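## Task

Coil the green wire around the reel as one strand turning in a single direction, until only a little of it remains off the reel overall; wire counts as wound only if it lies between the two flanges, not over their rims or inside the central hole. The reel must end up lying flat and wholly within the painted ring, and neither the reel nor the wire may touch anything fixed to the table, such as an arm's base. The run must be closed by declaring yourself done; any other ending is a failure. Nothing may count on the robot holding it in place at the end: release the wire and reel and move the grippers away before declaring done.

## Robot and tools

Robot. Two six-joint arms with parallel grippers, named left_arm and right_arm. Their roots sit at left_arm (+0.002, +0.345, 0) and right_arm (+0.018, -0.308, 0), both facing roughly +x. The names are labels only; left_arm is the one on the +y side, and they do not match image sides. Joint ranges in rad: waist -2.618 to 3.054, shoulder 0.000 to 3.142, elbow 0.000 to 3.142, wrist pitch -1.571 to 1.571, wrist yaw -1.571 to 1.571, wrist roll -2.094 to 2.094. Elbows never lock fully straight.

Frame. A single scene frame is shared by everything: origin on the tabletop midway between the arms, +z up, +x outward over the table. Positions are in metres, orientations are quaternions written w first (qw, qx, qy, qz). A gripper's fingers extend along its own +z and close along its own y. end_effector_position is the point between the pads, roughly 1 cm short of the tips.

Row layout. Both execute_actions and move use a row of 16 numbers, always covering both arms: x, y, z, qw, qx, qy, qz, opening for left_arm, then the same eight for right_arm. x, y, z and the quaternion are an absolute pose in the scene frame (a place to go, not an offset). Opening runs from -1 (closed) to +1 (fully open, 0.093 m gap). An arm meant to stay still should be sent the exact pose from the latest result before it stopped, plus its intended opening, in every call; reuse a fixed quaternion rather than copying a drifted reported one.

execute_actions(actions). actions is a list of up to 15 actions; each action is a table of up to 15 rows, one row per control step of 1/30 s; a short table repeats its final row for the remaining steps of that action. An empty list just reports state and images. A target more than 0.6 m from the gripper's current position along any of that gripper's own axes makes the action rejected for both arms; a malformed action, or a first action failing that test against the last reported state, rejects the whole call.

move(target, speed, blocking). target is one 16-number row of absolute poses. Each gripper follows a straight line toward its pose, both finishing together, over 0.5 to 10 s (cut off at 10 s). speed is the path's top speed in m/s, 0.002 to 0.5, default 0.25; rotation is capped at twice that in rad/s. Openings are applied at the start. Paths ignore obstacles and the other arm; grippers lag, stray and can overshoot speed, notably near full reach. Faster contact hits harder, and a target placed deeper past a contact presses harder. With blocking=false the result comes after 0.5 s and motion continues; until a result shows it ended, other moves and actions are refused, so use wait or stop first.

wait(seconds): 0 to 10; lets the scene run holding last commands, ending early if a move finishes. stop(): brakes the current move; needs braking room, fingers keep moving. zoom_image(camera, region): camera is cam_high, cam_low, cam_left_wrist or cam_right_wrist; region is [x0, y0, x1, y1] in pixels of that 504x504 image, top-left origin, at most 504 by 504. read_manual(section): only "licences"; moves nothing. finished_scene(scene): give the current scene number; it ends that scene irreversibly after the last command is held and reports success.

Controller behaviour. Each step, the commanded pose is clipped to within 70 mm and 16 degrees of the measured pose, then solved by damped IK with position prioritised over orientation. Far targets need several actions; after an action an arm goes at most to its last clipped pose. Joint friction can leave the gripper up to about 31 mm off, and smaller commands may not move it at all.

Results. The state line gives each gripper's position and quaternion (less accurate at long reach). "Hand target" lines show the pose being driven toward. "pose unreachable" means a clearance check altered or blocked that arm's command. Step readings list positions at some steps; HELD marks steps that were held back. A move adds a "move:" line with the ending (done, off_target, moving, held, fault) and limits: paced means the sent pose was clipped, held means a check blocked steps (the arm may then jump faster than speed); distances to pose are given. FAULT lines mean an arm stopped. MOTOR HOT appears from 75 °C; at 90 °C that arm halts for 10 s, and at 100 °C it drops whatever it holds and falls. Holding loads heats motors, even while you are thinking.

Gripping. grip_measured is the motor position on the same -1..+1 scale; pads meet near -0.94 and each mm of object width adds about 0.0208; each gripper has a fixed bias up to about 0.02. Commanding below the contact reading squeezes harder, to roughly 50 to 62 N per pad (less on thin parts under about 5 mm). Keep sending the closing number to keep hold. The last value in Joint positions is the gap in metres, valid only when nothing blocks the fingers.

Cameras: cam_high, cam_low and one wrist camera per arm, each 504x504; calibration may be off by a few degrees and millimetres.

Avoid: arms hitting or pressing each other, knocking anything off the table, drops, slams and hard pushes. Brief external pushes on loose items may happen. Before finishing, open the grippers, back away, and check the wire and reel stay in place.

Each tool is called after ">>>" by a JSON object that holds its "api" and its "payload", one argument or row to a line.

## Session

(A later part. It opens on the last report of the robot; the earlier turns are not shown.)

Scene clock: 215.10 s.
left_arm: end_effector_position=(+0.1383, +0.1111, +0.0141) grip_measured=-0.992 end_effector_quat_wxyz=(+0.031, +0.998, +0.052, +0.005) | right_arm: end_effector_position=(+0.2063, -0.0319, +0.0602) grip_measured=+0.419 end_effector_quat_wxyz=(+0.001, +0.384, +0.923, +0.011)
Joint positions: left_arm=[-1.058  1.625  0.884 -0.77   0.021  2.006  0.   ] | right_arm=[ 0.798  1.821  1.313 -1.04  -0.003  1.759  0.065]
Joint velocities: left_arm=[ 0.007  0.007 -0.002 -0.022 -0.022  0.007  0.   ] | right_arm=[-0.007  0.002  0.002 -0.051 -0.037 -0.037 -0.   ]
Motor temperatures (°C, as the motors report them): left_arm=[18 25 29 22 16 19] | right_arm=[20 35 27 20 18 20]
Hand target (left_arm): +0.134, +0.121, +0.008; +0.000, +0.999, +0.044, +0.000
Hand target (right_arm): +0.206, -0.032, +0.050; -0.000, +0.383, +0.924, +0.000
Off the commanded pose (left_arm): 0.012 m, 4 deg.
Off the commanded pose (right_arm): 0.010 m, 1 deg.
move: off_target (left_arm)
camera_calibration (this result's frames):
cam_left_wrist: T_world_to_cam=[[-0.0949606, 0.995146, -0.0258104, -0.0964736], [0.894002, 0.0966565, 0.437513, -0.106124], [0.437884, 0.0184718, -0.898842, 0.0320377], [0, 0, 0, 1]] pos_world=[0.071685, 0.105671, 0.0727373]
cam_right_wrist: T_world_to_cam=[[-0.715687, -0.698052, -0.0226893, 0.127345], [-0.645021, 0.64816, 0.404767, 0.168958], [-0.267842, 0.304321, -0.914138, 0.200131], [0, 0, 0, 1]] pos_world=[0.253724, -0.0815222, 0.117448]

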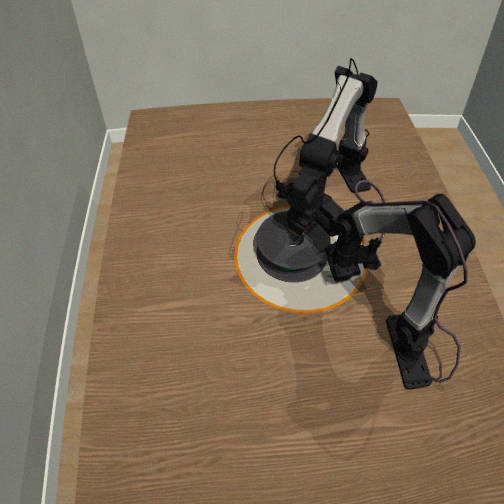

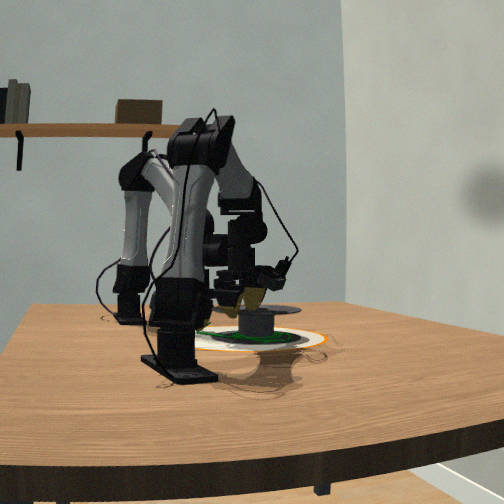

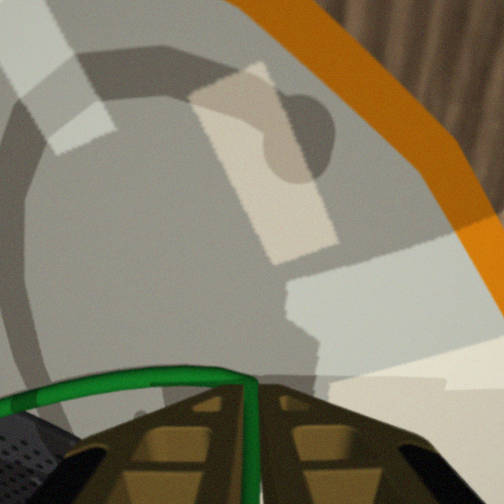

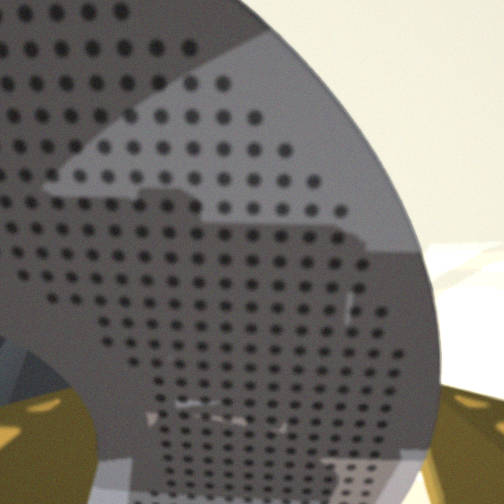

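>>> {"api": "move", "payload": {
  "target": [0.110,0.112,0.008,0,1,0,0,-1.0, 0.2064,-0.032,0.050,0,0.3827,0.9239,0.0,0.28],
  "speed": 0.1
}}

Scene clock: 216.87 s.
left_arm: end_effector_position=(+0.1320, +0.1092, +0.0143) grip_measured=-0.992 end_effector_quat_wxyz=(+0.010, +0.999, +0.013, +0.041) | right_arm: end_effector_position=(+0.2063, -0.0319, +0.0602) grip_measured=+0.419 end_effector_quat_wxyz=(+0.001, +0.384, +0.923, +0.011)
Joint positions: left_arm=[-1.136  1.625  0.884 -0.776 -0.066  2.009  0.   ] | right_arm=[ 0.798  1.821  1.313 -1.04  -0.003  1.759  0.065]
Joint velocities: left_arm=[-0.002 -0.002 -0.012 -0.022 -0.051 -0.066  0.   ] | right_arm=[-0.002  0.002  0.017  0.037  0.081 -0.051 -0.001]
Motor temperatures (°C, as the motors report them): left_arm=[18 25 29 22 16 19] | right_arm=[20 35 27 20 18 20]
Hand target (left_arm): +0.111, +0.113, +0.009; -0.001, +1.000, +0.001, +0.001
Hand target (right_arm): +0.206, -0.032, +0.050; -0.000, +0.383, +0.924, +0.000
Off the commanded pose (left_arm): 0.023 m, 5 deg.
Off the commanded pose (right_arm): 0.010 m, 1 deg.
move: off_target (left_arm)
camera_calibration (this result's frames):
cam_left_wrist: T_world_to_cam=[[-0.0188771, 0.999665, 0.0176812, -0.106323], [0.863724, 0.00739732, 0.50391, -0.087563], [0.503611, 0.024784, -0.863575, 0.0252036], [0, 0, 0, 1]] pos_world=[0.0609304, 0.106311, 0.0677691]
cam_right_wrist: T_world_to_cam=[[-0.715687, -0.698052, -0.0226893, 0.127345], [-0.645021, 0.64816, 0.404767, 0.168958], [-0.267842, 0.304321, -0.914138, 0.200131], [0, 0, 0, 1]] pos_world=[0.253724, -0.0815222, 0.117448]

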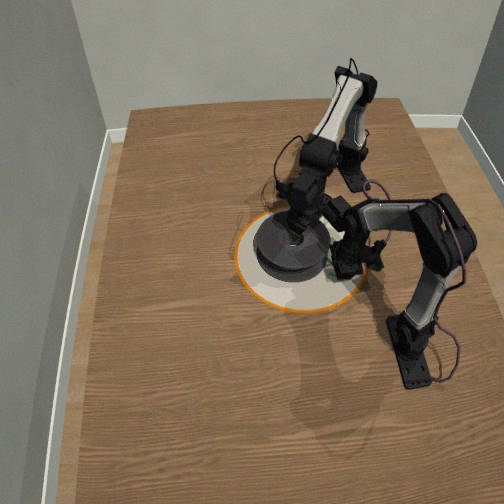

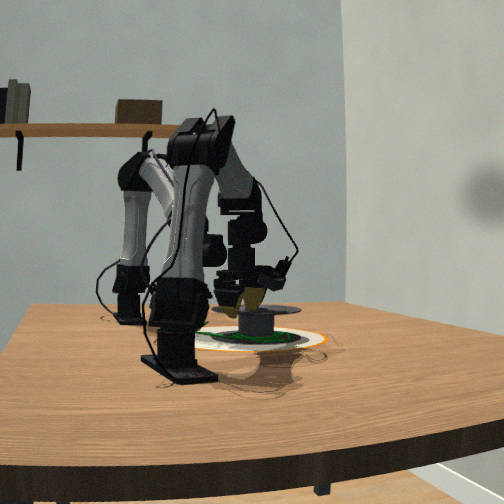

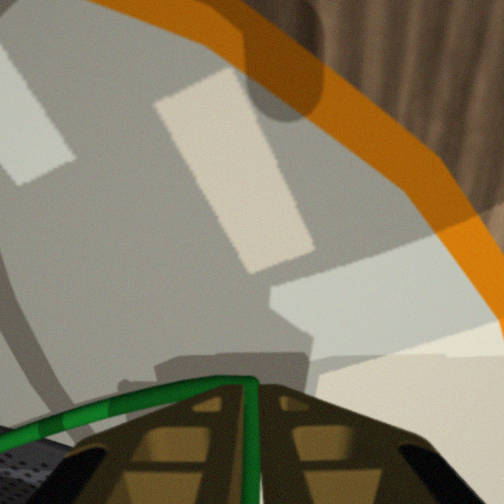

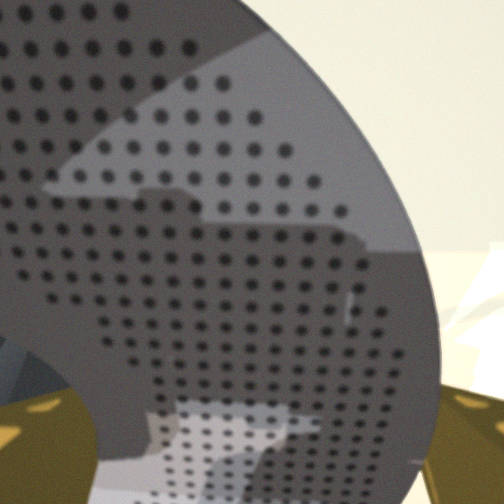

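>>> {"api": "execute_actions", "payload": {
  "actions": [
    [[0.130,0.110,0.012,0,1,0,0,-0.9, 0.2064,-0.032,0.050,0,0.3827,0.9239,0.0,0.28],[0.130,0.110,0.012,0,1,0,0,-0.9, 0.2064,-0.032,0.050,0,0.3827,0.9239,0.0,0.28],[0.130,0.110,0.012,0,1,0,0,-0.8, 0.2064,-0.032,0.050,0,0.3827,0.9239,0.0,0.28],[0.130,0.110,0.012,0,1,0,0,-0.8, 0.2064,-0.032,0.050,0,0.3827,0.9239,0.0,0.28],[0.130,0.110,0.012,0,1,0,0,-0.6, 0.2064,-0.032,0.050,0,0.3827,0.9239,0.0,0.28],[0.130,0.110,0.012,0,1,0,0,-0.6, 0.2064,-0.032,0.050,0,0.3827,0.9239,0.0,0.28],[0.130,0.110,0.012,0,1,0,0,-0.6, 0.2064,-0.032,0.050,0,0.3827,0.9239,0.0,0.28],[0.128,0.112,0.03,0,1,0,0,-0.6, 0.2064,-0.032,0.050,0,0.3827,0.9239,0.0,0.28],[0.126,0.114,0.045,0,1,0,0,-0.6, 0.2064,-0.032,0.050,0,0.3827,0.9239,0.0,0.28],[0.124,0.116,0.06,0,1,0,0,-0.6, 0.2064,-0.032,0.050,0,0.3827,0.9239,0.0,0.28],[0.122,0.118,0.08,0,1,0,0,-0.6, 0.2064,-0.032,0.050,0,0.3827,0.9239,0.0,0.28],[0.12,0.12,0.10,0,1,0,0,-0.6, 0.2064,-0.032,0.050,0,0.3827,0.9239,0.0,0.28]]
  ]
}}

>>> {"api": "move", "payload": {
  "target": [0.12,0.20,0.12,0.3013,0.5844,0.7331,-0.2402,-0.6, 0.2064,-0.032,0.050,0,0.3827,0.9239,0.0,0.28],
  "speed": 0.4
}}

Scene clock: 218.47 s.
left_arm: end_effector_position=(+0.1347, +0.1039, +0.0817) grip_measured=-0.602 end_effector_quat_wxyz=(+0.030, +0.999, +0.005, +0.025) | right_arm: end_effector_position=(+0.2063, -0.0319, +0.0602) grip_measured=+0.419 end_effector_quat_wxyz=(+0.001, +0.384, +0.923, +0.011)
Joint positions: left_arm=[-1.105  1.532  1.077 -1.039 -0.016  2.054  0.016] | right_arm=[ 0.798  1.821  1.313 -1.04  -0.003  1.759  0.065]
Joint velocities: left_arm=[-0.012 -0.427  0.716 -0.681  0.037  0.007  0.001] | right_arm=[-0.012  0.002 -0.002 -0.022 -0.007 -0.007 -0.   ]
Motor temperatures (°C, as the motors report them): left_arm=[18 25 29 21 16 19] | right_arm=[20 35 27 20 18 20]
Hand target (left_arm): +0.121, +0.119, +0.097; +0.004, +1.000, +0.000, +0.002
Hand target (right_arm): +0.206, -0.032, +0.050; -0.000, +0.383, +0.924, +0.000
Off the commanded pose (left_arm): 0.028 m, 5 deg.
Off the commanded pose (right_arm): 0.010 m, 1 deg.
Step readings (end_effector_position):
0: left_arm (+0.1320, +0.1092, +0.0143) | right_arm (+0.2063, -0.0319, +0.0602)
1: left_arm (+0.1326, +0.1091, +0.0151) | right_arm (+0.2063, -0.0319, +0.0602)
2: left_arm (+0.1334, +0.1087, +0.0154) | right_arm (+0.2063, -0.0319, +0.0602)
4: left_arm (+0.1349, +0.1086, +0.0150) | right_arm (+0.2063, -0.0319, +0.0602)
8: left_arm (+0.1328, +0.1119, +0.0160) | right_arm (+0.2063, -0.0319, +0.0602)
15: end_effector_position above
camera_calibration (this result's frames):
cam_left_wrist: T_world_to_cam=[[-0.00171868, 0.999751, -0.0222458, -0.101258], [0.879578, 0.0120948, 0.475601, -0.124133], [0.475752, -0.0187495, -0.87938, 0.0917328], [0, 0, 0, 1]] pos_world=[0.0653685, 0.104454, 0.137453]
cam_right_wrist: T_world_to_cam=[[-0.715687, -0.698052, -0.0226893, 0.127345], [-0.645021, 0.64816, 0.404767, 0.168958], [-0.267842, 0.304321, -0.914138, 0.200131], [0, 0, 0, 1]] pos_world=[0.253724, -0.0815222, 0.117448]

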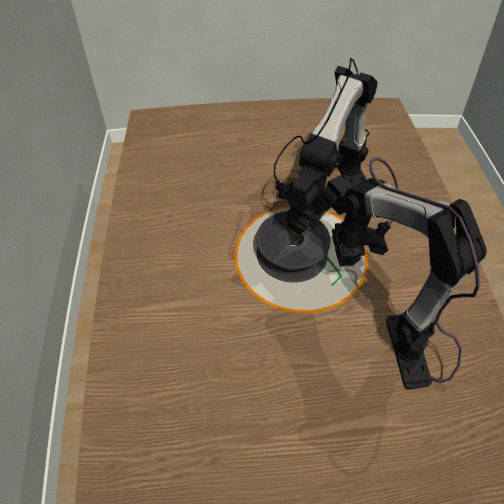

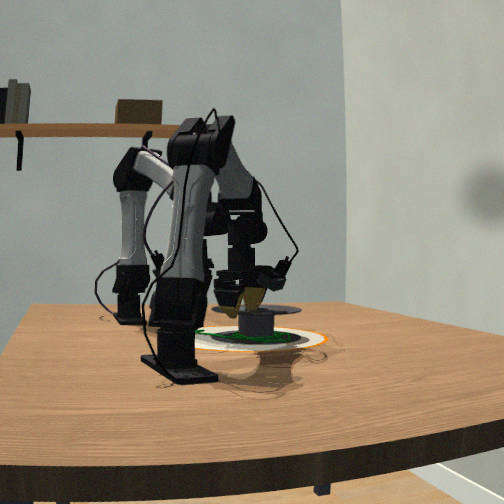

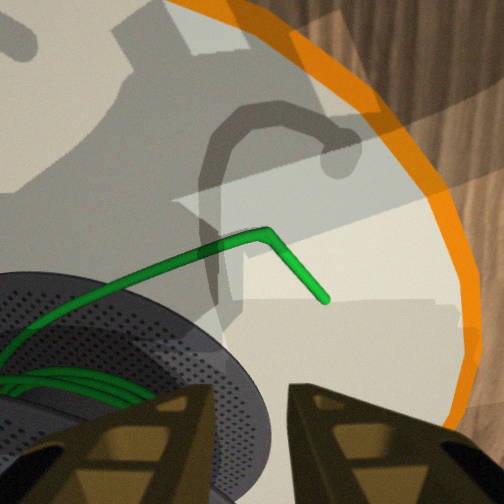

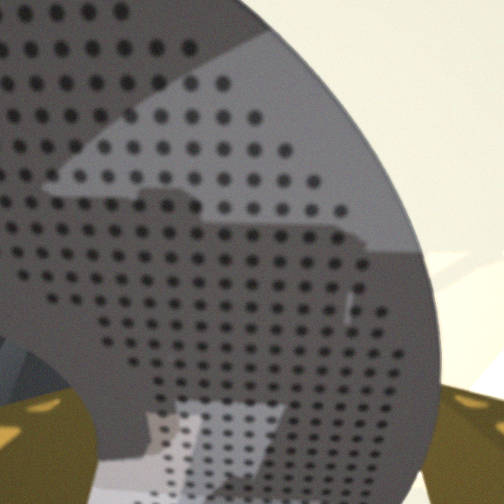

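Scene clock: 221.47 s.
left_arm: end_effector_position=(+0.1246, +0.1973, +0.1194) grip_measured=-0.602 end_effector_quat_wxyz=(+0.295, +0.583, +0.720, -0.234) | right_arm: end_effector_position=(+0.2063, -0.0319, +0.0602) grip_measured=+0.419 end_effector_quat_wxyz=(+0.001, +0.384, +0.923, +0.011)
Joint positions: left_arm=[-0.354  0.698  0.549 -0.955  0.638  0.878  0.016] | right_arm=[ 0.798  1.821  1.313 -1.04  -0.003  1.759  0.065]
Joint velocities: left_arm=[-0.022 -0.007 -0.022  0.007  0.007 -0.051 -0.002] | right_arm=[ 0.002 -0.002  0.002 -0.081  0.007 -0.037 -0.   ]
Motor temperatures (°C, as the motors report them): left_arm=[18 25 29 21 16 19] | right_arm=[20 35 27 20 18 20]
Hand target (left_arm): +0.122, +0.198, +0.119; +0.299, +0.578, +0.721, -0.239
Hand target (right_arm): +0.206, -0.032, +0.050; -0.000, +0.383, +0.924, +0.000
Off the commanded pose (left_arm): 0.005 m, 1 deg.
Off the commanded pose (right_arm): 0.010 m, 1 deg.
move: done
camera_calibration (this result's frames):
cam_left_wrist: T_world_to_cam=[[-0.983701, -0.179284, 0.0137529, 0.15694], [-0.174225, 0.93144, -0.319475, -0.0895349], [0.0444667, -0.316664, -0.947495, 0.252088], [0, 0, 0, 1]] pos_world=[0.127574, 0.191361, 0.208089]
cam_right_wrist: T_world_to_cam=[[-0.715687, -0.698052, -0.0226893, 0.127345], [-0.645021, 0.64816, 0.404767, 0.168958], [-0.267842, 0.304321, -0.914138, 0.200131], [0, 0, 0, 1]] pos_world=[0.253724, -0.0815222, 0.117448]

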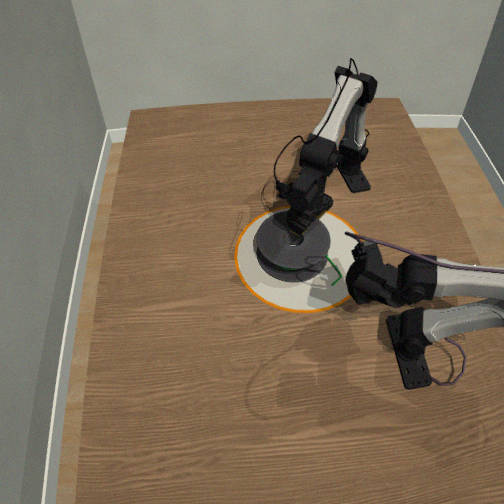

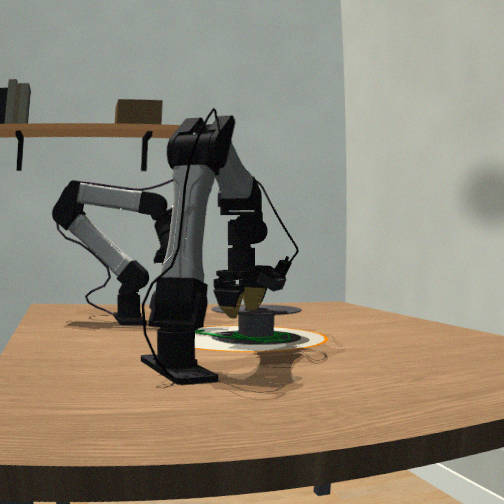

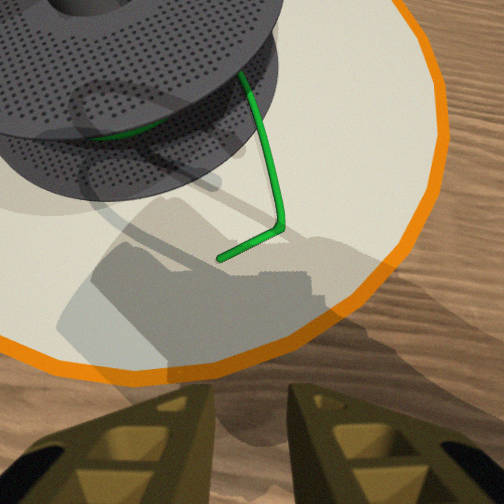

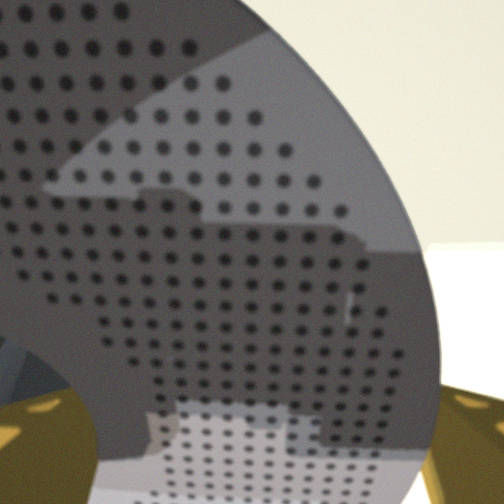

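>>> {"api": "move", "payload": {
  "target": [0.12,0.20,0.12,0.3013,0.5844,0.7331,-0.2402,-0.6, 0.2292,-0.0463,0.050,0,0.1736,0.9848,0.0,0.28],
  "speed": 0.3
}}

>>> {"api": "move", "payload": {
  "target": [0.12,0.20,0.12,0.3013,0.5844,0.7331,-0.2402,-0.6, 0.2560,-0.0499,0.050,0,-0.0436,0.999,0.0,0.28],
  "speed": 0.3
}}

Scene clock: 223.80 s.
left_arm: end_effector_position=(+0.1240, +0.1988, +0.1186) grip_measured=-0.602 end_effector_quat_wxyz=(+0.291, +0.579, +0.725, -0.235) | right_arm: end_effector_position=(+0.2265, -0.0452, +0.0602) grip_measured=+0.419 end_effector_quat_wxyz=(+0.005, +0.179, +0.984, +0.013)
Joint positions: left_arm=[-0.346  0.697  0.549 -0.965  0.638  0.875  0.016] | right_arm=[ 0.725  1.821  1.313 -1.035 -0.004  1.26   0.065]
Joint velocities: left_arm=[-0.017 -0.002  0.002  0.022 -0.051 -0.022 -0.   ] | right_arm=[-0.002 -0.007  0.007  0.037 -0.037 -0.051  0.   ]
Motor temperatures (°C, as the motors report them): left_arm=[18 25 29 21 16 19] | right_arm=[20 35 27 20 18 20]
Hand target (left_arm): +0.120, +0.200, +0.120; +0.297, +0.577, +0.723, -0.237
Hand target (right_arm): +0.229, -0.046, +0.050; -0.001, +0.174, +0.985, +0.001
Off the commanded pose (left_arm): 0.004 m, 1 deg.
Off the commanded pose (right_arm): 0.011 m, 2 deg.
move: off_target (right_arm)
camera_calibration (this result's frames):
cam_left_wrist: T_world_to_cam=[[-0.981791, -0.188435, 0.0240388, 0.156911], [-0.186306, 0.930441, -0.315546, -0.0899884], [0.0370933, -0.314279, -0.948606, 0.252375], [0, 0, 0, 1]] pos_world=[0.127927, 0.192613, 0.207237]
cam_right_wrist: T_world_to_cam=[[-0.362239, -0.931647, -0.0285671, 0.0422274], [-0.860466, 0.322467, 0.394478, 0.225264], [-0.358303, 0.167476, -0.918461, 0.22417], [0, 0, 0, 1]] pos_world=[0.289449, -0.0708423, 0.118236]

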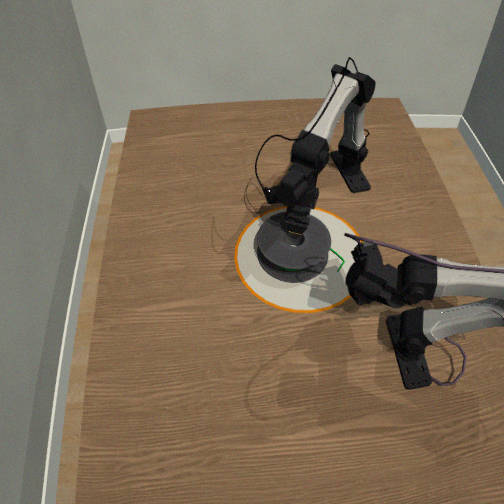

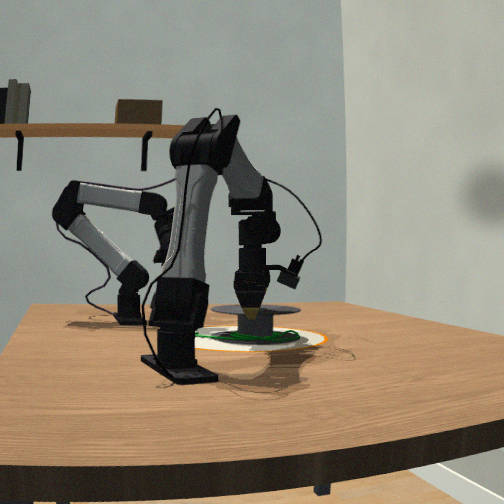

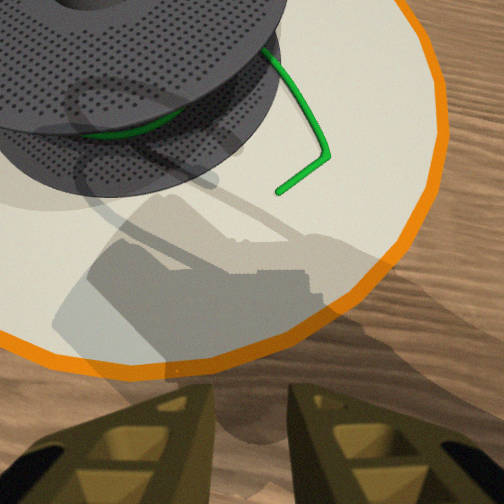

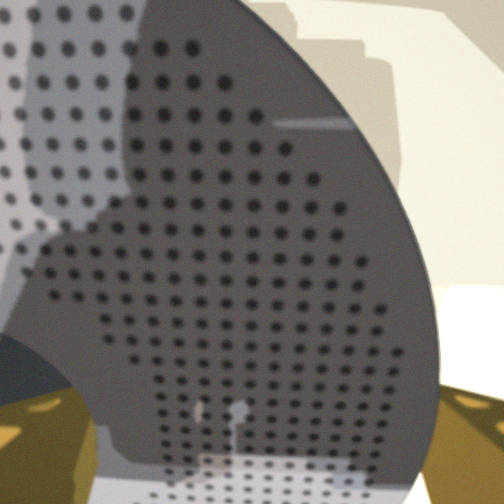

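Scene clock: 225.17 s.
left_arm: end_effector_position=(+0.1238, +0.1988, +0.1185) grip_measured=-0.602 end_effector_quat_wxyz=(+0.291, +0.579, +0.725, -0.235) | right_arm: end_effector_position=(+0.2529, -0.0455, +0.0600) grip_measured=+0.419 end_effector_quat_wxyz=(+0.006, -0.036, +0.999, +0.019)
Joint positions: left_arm=[-0.346  0.697  0.549 -0.966  0.638  0.875  0.016] | right_arm=[ 0.659  1.874  1.381 -1.041 -0.018  0.761  0.065]
Joint velocities: left_arm=[ 0.002 -0.002  0.007  0.051  0.037  0.037 -0.001] | right_arm=[-0.017 -0.002 -0.012 -0.037 -0.051  0.051 -0.   ]
Motor temperatures (°C, as the motors report them): left_arm=[18 25 29 22 16 19] | right_arm=[20 35 27 20 18 20]
Hand target (left_arm): +0.120, +0.200, +0.120; +0.297, +0.577, +0.723, -0.237
Hand target (right_arm): +0.255, -0.050, +0.050; -0.001, -0.043, +0.999, +0.002
Off the commanded pose (left_arm): 0.004 m, 1 deg.
Off the commanded pose (right_arm): 0.011 m, 2 deg.
move: off_target (right_arm)
camera_calibration (this result's frames):
cam_left_wrist: T_world_to_cam=[[-0.981774, -0.188441, 0.024705, 0.156708], [-0.186534, 0.930517, -0.315188, -0.0901069], [0.0364061, -0.314052, -0.948707, 0.252379], [0, 0, 0, 1]] pos_world=[0.127855, 0.192636, 0.207162]
cam_right_wrist: T_world_to_cam=[[0.0621644, -0.997287, -0.0394279, -0.058146], [-0.91984, -0.0725785, 0.385521, 0.245831], [-0.387336, 0.0123017, -0.921856, 0.233967], [0, 0, 0, 1]] pos_world=[0.320364, -0.0430243, 0.118618]

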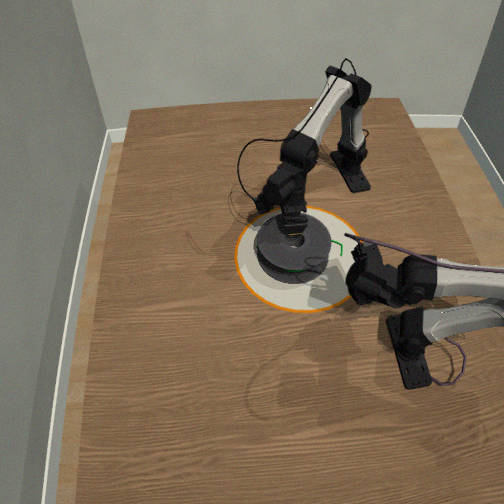

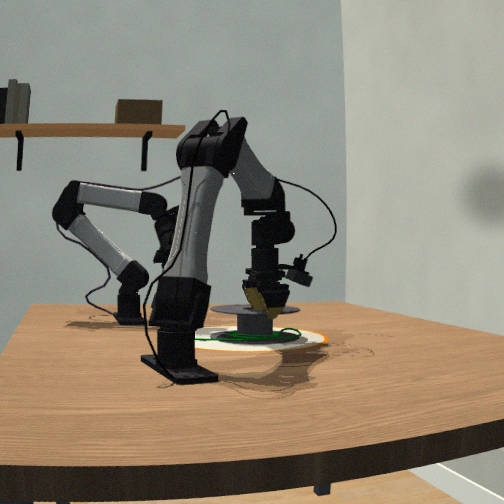

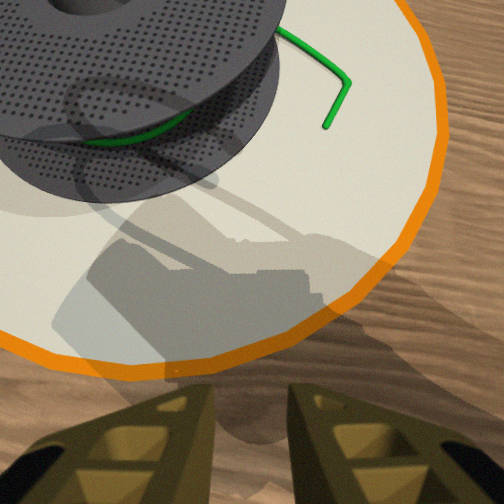

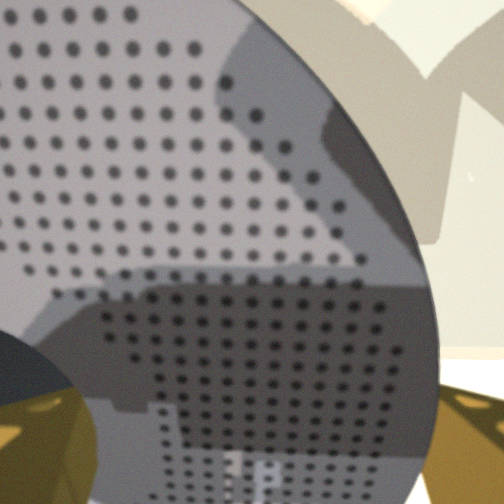

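>>> {"api": "move", "payload": {
  "target": [0.12,0.20,0.12,0.3013,0.5844,0.7331,-0.2402,-0.6, 0.2292,-0.0463,0.050,0,0.1736,0.9848,0.0,0.28],
  "speed": 0.3
}}

>>> {"api": "move", "payload": {
  "target": [0.12,0.17,0.10,0.3536,0.2391,0.8924,-0.0990,-1.0, 0.2064,-0.032,0.050,0,0.3827,0.9239,0.0,0.28],
  "speed": 0.3
}}

Scene clock: 230.53 s.
left_arm: end_effector_position=(+0.1238, +0.1988, +0.1185) grip_measured=-0.602 end_effector_quat_wxyz=(+0.291, +0.579, +0.725, -0.235) | right_arm: end_effector_position=(+0.2330, -0.0396, +0.0599) grip_measured=+0.419 end_effector_quat_wxyz=(-0.004, +0.167, +0.986, +0.015)
Joint positions: left_arm=[-0.346  0.697  0.549 -0.966  0.638  0.875  0.016] | right_arm=[ 0.712  1.856  1.357 -1.049 -0.021  1.222  0.065]
Joint velocities: left_arm=[-0.012  0.002 -0.012  0.022  0.007  0.007  0.   ] | right_arm=[ 0.002 -0.017 -0.002 -0.037 -0.037  0.037 -0.   ]
Motor temperatures (°C, as the motors report them): left_arm=[18 24 29 22 16 19] | right_arm=[20 35 27 20 18 20]
Hand target (left_arm): +0.120, +0.200, +0.120; +0.297, +0.577, +0.723, -0.237
Hand target (right_arm): +0.229, -0.047, +0.051; +0.000, +0.174, +0.985, -0.001
Off the commanded pose (left_arm): 0.004 m, 1 deg.
Off the commanded pose (right_arm): 0.013 m, 2 deg.
move: off_target (right_arm)
camera_calibration (this result's frames):
cam_left_wrist: T_world_to_cam=[[-0.981774, -0.188441, 0.024705, 0.156708], [-0.186534, 0.930517, -0.315188, -0.0901069], [0.0364061, -0.314052, -0.948707, 0.252379], [0, 0, 0, 1]] pos_world=[0.127855, 0.192636, 0.207162]
cam_right_wrist: T_world_to_cam=[[-0.33873, -0.940428, -0.0292902, 0.043994], [-0.862316, 0.29784, 0.409515, 0.227761], [-0.376395, 0.163972, -0.911833, 0.228943], [0, 0, 0, 1]] pos_world=[0.297477, -0.0640037, 0.116775]

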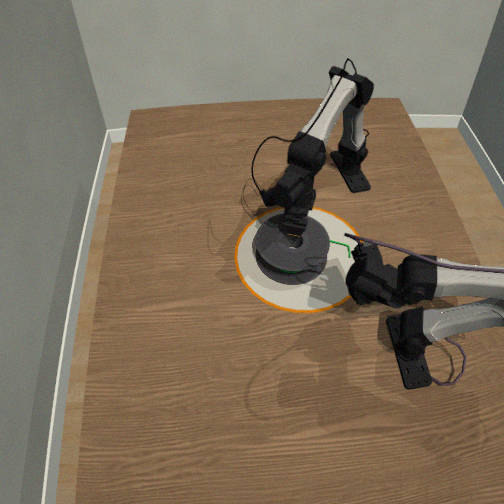

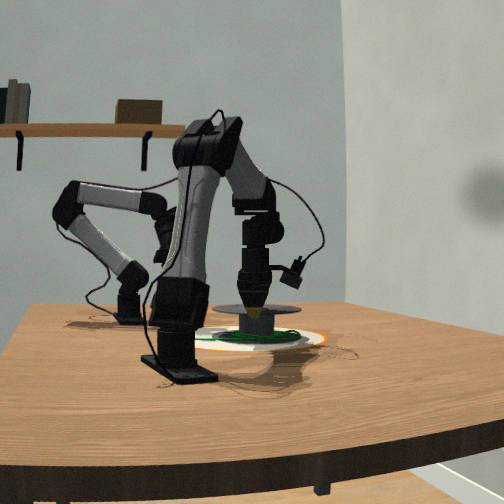

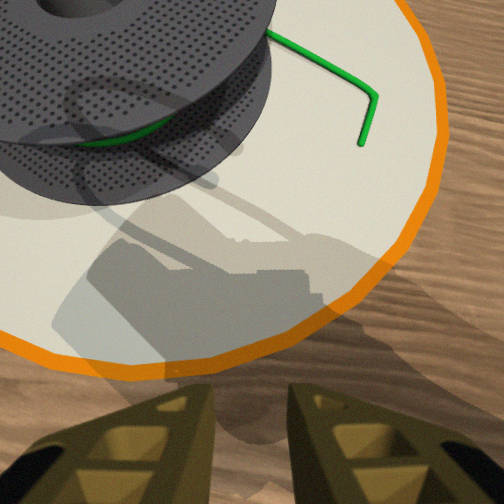

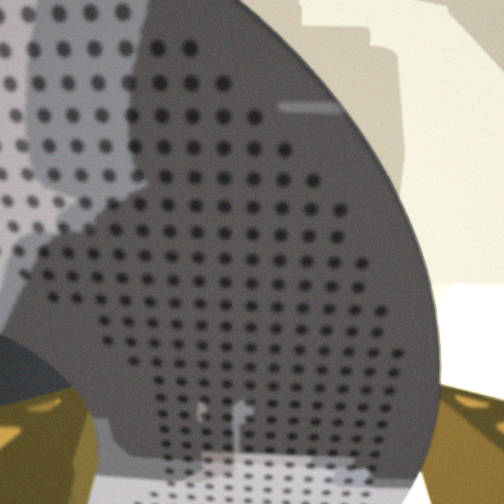

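Scene clock: 232.70 s.
left_arm: end_effector_position=(+0.1194, +0.1760, +0.0936) grip_measured=-0.999 end_effector_quat_wxyz=(+0.349, +0.244, +0.900, -0.099) | right_arm: end_effector_position=(+0.2132, -0.0255, +0.0598) grip_measured=+0.419 end_effector_quat_wxyz=(+0.000, +0.382, +0.924, +0.014)
Joint positions: left_arm=[-1.422  0.72   0.454 -0.763 -0.534 -0.713  0.   ] | right_arm=[ 0.791  1.851  1.35  -1.043 -0.005  1.749  0.065]
Joint velocities: left_arm=[ 0.012  0.007  0.002 -0.022  0.051  0.051  0.   ] | right_arm=[ 0.017 -0.007 -0.027 -0.037  0.007 -0.037 -0.001]
Motor temperatures (°C, as the motors report them): left_arm=[18 24 29 22 16 19] | right_arm=[20 35 26 20 18 20]
Hand target (left_arm): +0.121, +0.172, +0.098; +0.353, +0.242, +0.898, -0.097
Hand target (right_arm): +0.207, -0.033, +0.050; +0.001, +0.383, +0.924, -0.001
Off the commanded pose (left_arm): 0.009 m, 1 deg.
Off the commanded pose (right_arm): 0.014 m, 2 deg.
move: off_target (right_arm)
camera_calibration (this result's frames):
cam_left_wrist: T_world_to_cam=[[-0.534505, -0.844651, 0.0294862, 0.210289], [-0.812789, 0.504152, -0.291898, 0.0700858], [0.231687, -0.179987, -0.955995, 0.175506], [0, 0, 0, 1]] pos_world=[0.128703, 0.173876, 0.18204]
cam_right_wrist: T_world_to_cam=[[-0.713233, -0.70043, -0.0263835, 0.136339], [-0.647449, 0.643929, 0.407633, 0.169612], [-0.26853, 0.307819, -0.912764, 0.199815], [0, 0, 0, 1]] pos_world=[0.260712, -0.0752291, 0.116842]

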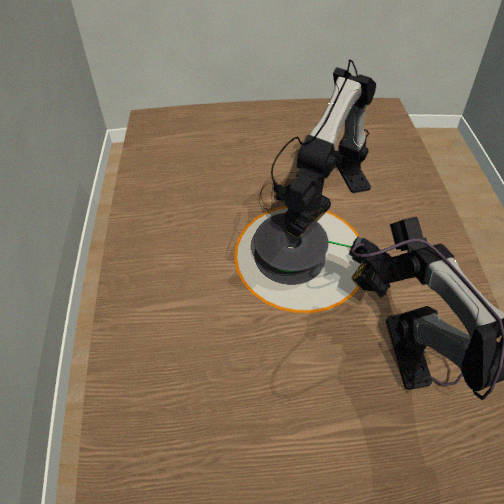

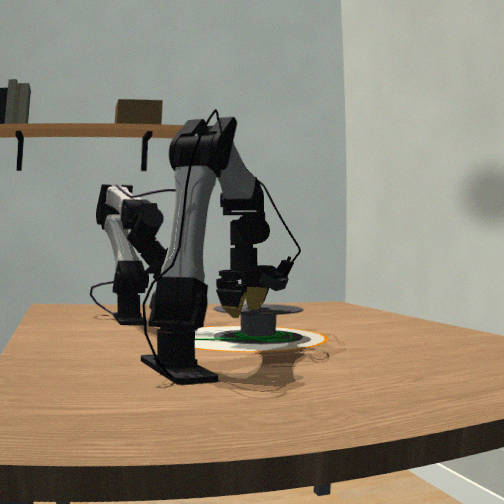

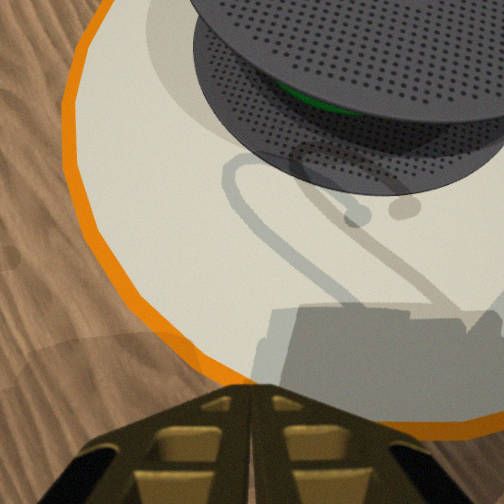

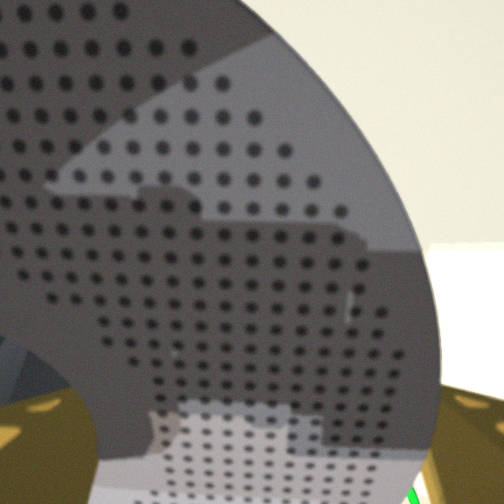

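>>> {"api": "zoom_image", "payload": {
  "camera": "cam_high",
  "region": [220, 190, 400, 320]
}}

Region (220, 190, 400, 320) of cam_high's 504x504 image, scaled by 2.800, with more detail than that image has.

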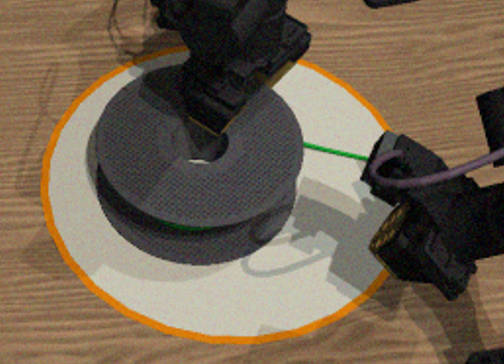

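>>> {"api": "move", "payload": {
  "target": [0.065,0.015,0.06,0.3769,0.1604,0.9099,-0.0664,-0.6, 0.2132,-0.0255,0.050,0,0.3827,0.9239,0.0,0.28],
  "speed": 0.3
}}

Scene clock: 240.37 s.
left_arm: end_effector_position=(+0.0633, +0.0200, +0.0610) grip_measured=-0.602 end_effector_quat_wxyz=(+0.370, +0.160, +0.912, -0.070) | right_arm: end_effector_position=(+0.2132, -0.0255, +0.0598) grip_measured=+0.419 end_effector_quat_wxyz=(+0.000, +0.382, +0.924, +0.014)
Joint positions: left_arm=[-1.769  1.695  0.955 -0.649 -0.755 -1.323  0.016] | right_arm=[ 0.791  1.851  1.35  -1.043 -0.005  1.749  0.065]
Joint velocities: left_arm=[-0.007  0.022  0.002  0.095 -0.007 -0.095  0.   ] | right_arm=[-0.007  0.002  0.017  0.066  0.051 -0.066 -0.   ]
Motor temperatures (°C, as the motors report them): left_arm=[18 24 30 22 16 19] | right_arm=[20 36 26 20 18 20]
Hand target (left_arm): +0.063, +0.018, +0.062; +0.376, +0.160, +0.910, -0.065
Hand target (right_arm): +0.213, -0.026, +0.050; -0.000, +0.383, +0.924, +0.000
Off the commanded pose (left_arm): 0.005 m, 1 deg.
Off the commanded pose (right_arm): 0.010 m, 2 deg.
move: done
camera_calibration (this result's frames):
cam_left_wrist: T_world_to_cam=[[-0.373703, -0.927079, 0.0295246, 0.0409843], [-0.881831, 0.345233, -0.321231, 0.10298], [0.287613, -0.14608, -0.946541, 0.124469], [0, 0, 0, 1]] pos_world=[0.0703278, 0.0206261, 0.149685]
cam_right_wrist: T_world_to_cam=[[-0.7135, -0.700158, -0.0263796, 0.136402], [-0.6472, 0.644174, 0.407642, 0.169564], [-0.268421, 0.307926, -0.912761, 0.199794], [0, 0, 0, 1]] pos_world=[0.260694, -0.0752474, 0.116841]

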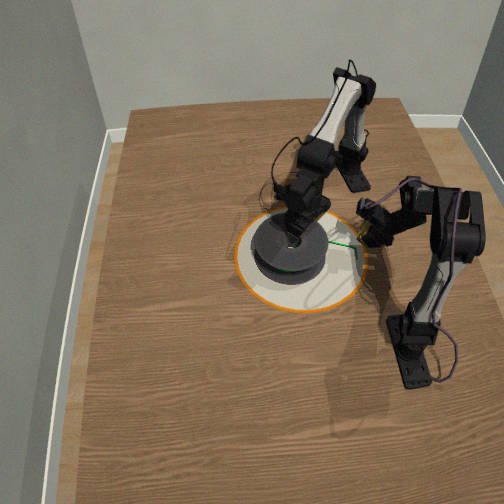

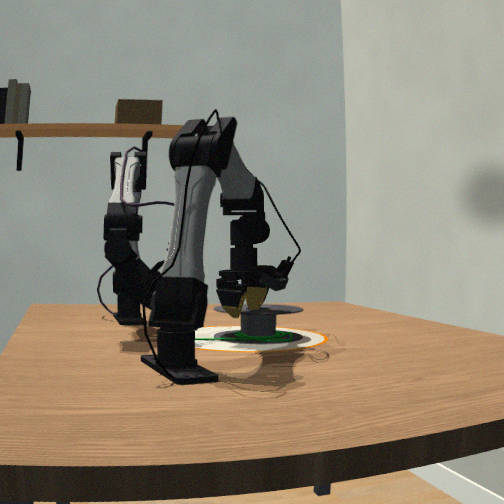

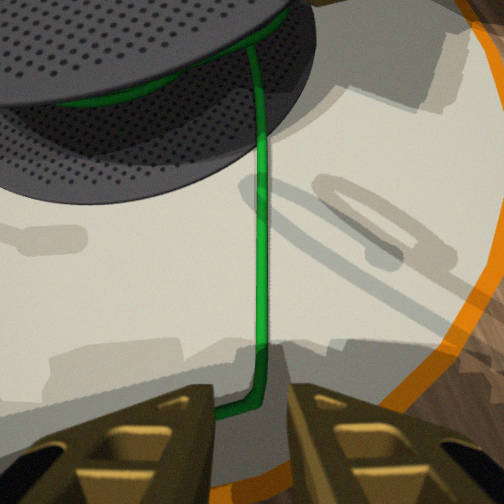

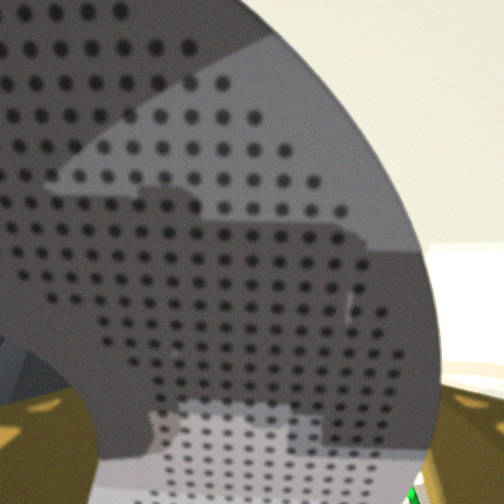

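>>> {"api": "move", "payload": {
  "target": [0.073,0.009,0.025,0.3769,0.1604,0.9099,-0.0664,-0.6, 0.2132,-0.0255,0.050,0,0.3827,0.9239,0.0,0.28],
  "speed": 0.15
}}

>>> {"api": "move", "payload": {
  "target": [0.073,0.010,0.004,0.3769,0.1604,0.9099,-0.0664,-0.6, 0.2132,-0.0255,0.050,0,0.3827,0.9239,0.0,0.28],
  "speed": 0.1
}}

Scene clock: 243.50 s.
left_arm: end_effector_position=(+0.0689, +0.0072, +0.0311) grip_measured=-0.602 end_effector_quat_wxyz=(+0.373, +0.161, +0.911, -0.071) | right_arm: end_effector_position=(+0.2132, -0.0255, +0.0598) grip_measured=+0.419 end_effector_quat_wxyz=(+0.000, +0.382, +0.924, +0.014)
Joint positions: left_arm=[-1.746  1.795  0.929 -0.496 -0.756 -1.285  0.016] | right_arm=[ 0.791  1.851  1.35  -1.043 -0.005  1.749  0.065]
Joint velocities: left_arm=[-0.022  0.002  0.012  0.037 -0.081 -0.022 -0.   ] | right_arm=[-0.002 -0.002 -0.007 -0.066  0.022 -0.007  0.   ]
Motor temperatures (°C, as the motors report them): left_arm=[18 24 30 22 17 19] | right_arm=[20 36 26 20 18 20]
Hand target (left_arm): +0.073, +0.009, +0.026; +0.377, +0.160, +0.910, -0.067
Hand target (right_arm): +0.213, -0.026, +0.050; -0.000, +0.383, +0.924, +0.000
Off the commanded pose (left_arm): 0.008 m, 1 deg.
Off the commanded pose (right_arm): 0.010 m, 2 deg.
move: done
camera_calibration (this result's frames):
cam_left_wrist: T_world_to_cam=[[-0.377096, -0.925677, 0.030347, 0.0323004], [-0.878684, 0.347211, -0.327656, 0.10264], [0.292767, -0.150223, -0.94431, 0.0922836], [0, 0, 0, 1]] pos_world=[0.0753514, 0.00812495, 0.119795]
cam_right_wrist: T_world_to_cam=[[-0.7135, -0.700158, -0.0263796, 0.136402], [-0.6472, 0.644174, 0.407642, 0.169564], [-0.268421, 0.307926, -0.912761, 0.199794], [0, 0, 0, 1]] pos_world=[0.260694, -0.0752474, 0.116841]

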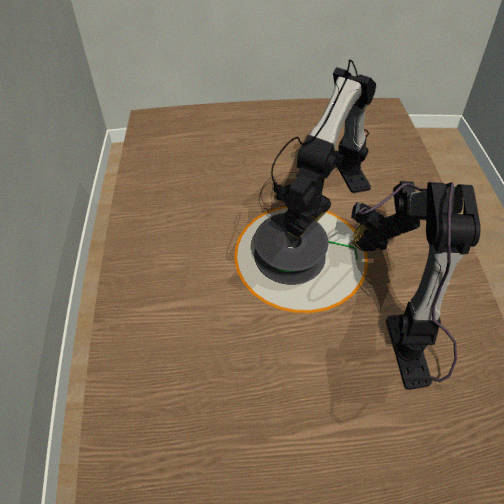

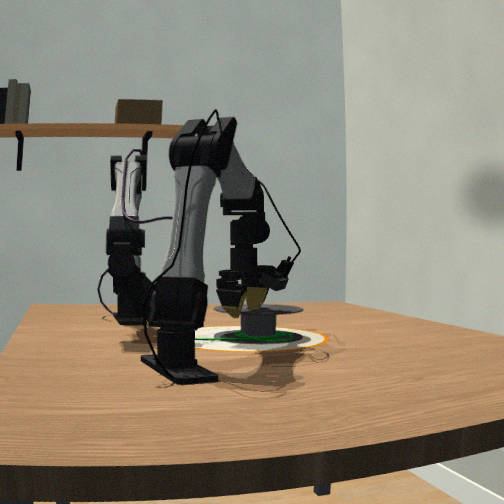

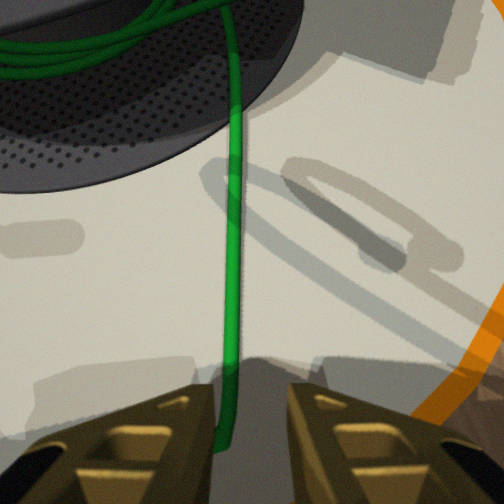

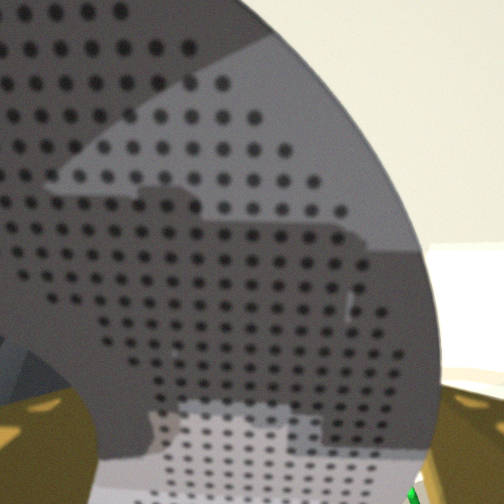

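Scene clock: 244.30 s.
left_arm: end_effector_position=(+0.0704, +0.0070, +0.0147) grip_measured=-0.602 end_effector_quat_wxyz=(+0.378, +0.160, +0.909, -0.073) | right_arm: end_effector_position=(+0.2132, -0.0255, +0.0598) grip_measured=+0.419 end_effector_quat_wxyz=(+0.000, +0.382, +0.924, +0.014)
Joint positions: left_arm=[-1.745  1.838  0.897 -0.416 -0.766 -1.283  0.016] | right_arm=[ 0.791  1.851  1.35  -1.043 -0.005  1.749  0.065]
Joint velocities: left_arm=[ 0.007  0.007 -0.022 -0.022 -0.022 -0.007 -0.001] | right_arm=[ 0.002 -0.002 -0.012 -0.125 -0.022  0.022 -0.001]
Motor temperatures (°C, as the motors report them): left_arm=[18 24 30 22 17 19] | right_arm=[20 36 26 20 18 20]
Hand target (left_arm): +0.073, +0.010, +0.005; +0.377, +0.160, +0.910, -0.066
Hand target (right_arm): +0.213, -0.026, +0.050; -0.000, +0.383, +0.924, +0.000
Off the commanded pose (left_arm): 0.011 m, 1 deg.
Off the commanded pose (right_arm): 0.010 m, 2 deg.
move: off_target (left_arm)
camera_calibration (this result's frames):
cam_left_wrist: T_world_to_cam=[[-0.375709, -0.926186, 0.031982, 0.0330097], [-0.87634, 0.34384, -0.337346, 0.0986859], [0.301449, -0.154771, -0.940837, 0.0756835], [0, 0, 0, 1]] pos_world=[0.0760697, 0.00835459, 0.103441]
cam_right_wrist: T_world_to_cam=[[-0.7135, -0.700158, -0.0263796, 0.136402], [-0.6472, 0.644174, 0.407642, 0.169564], [-0.268421, 0.307926, -0.912761, 0.199794], [0, 0, 0, 1]] pos_world=[0.260694, -0.0752474, 0.116841]

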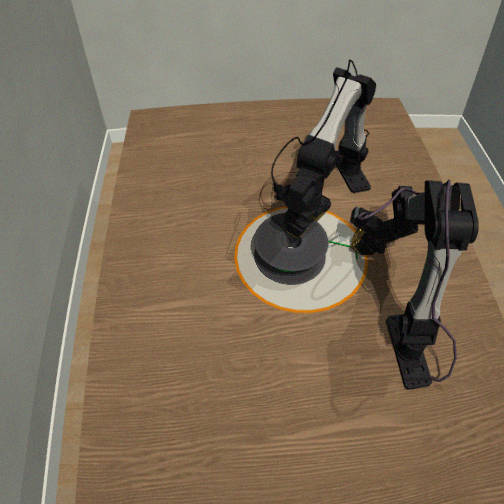

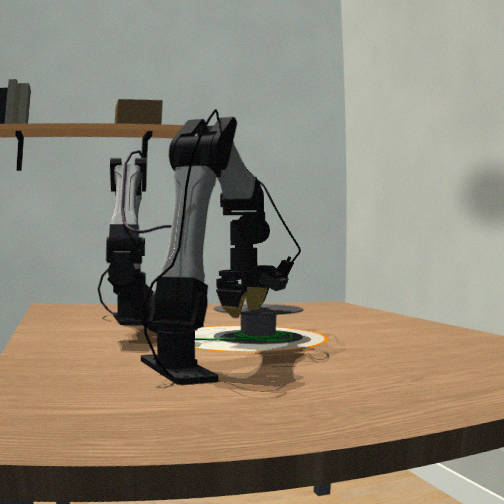

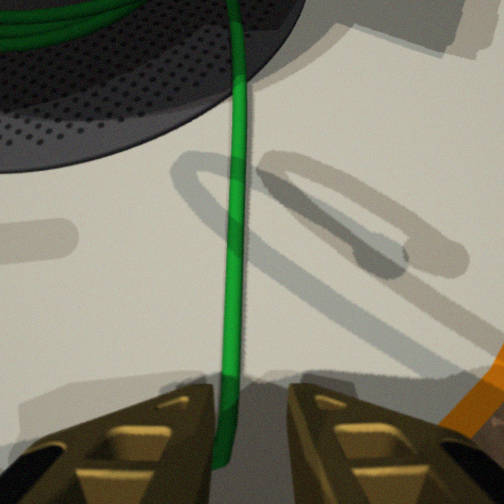

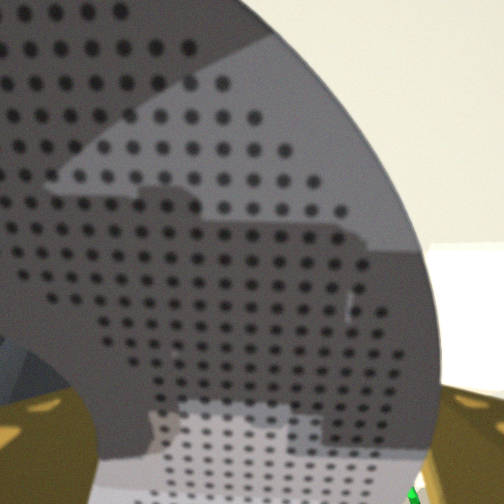

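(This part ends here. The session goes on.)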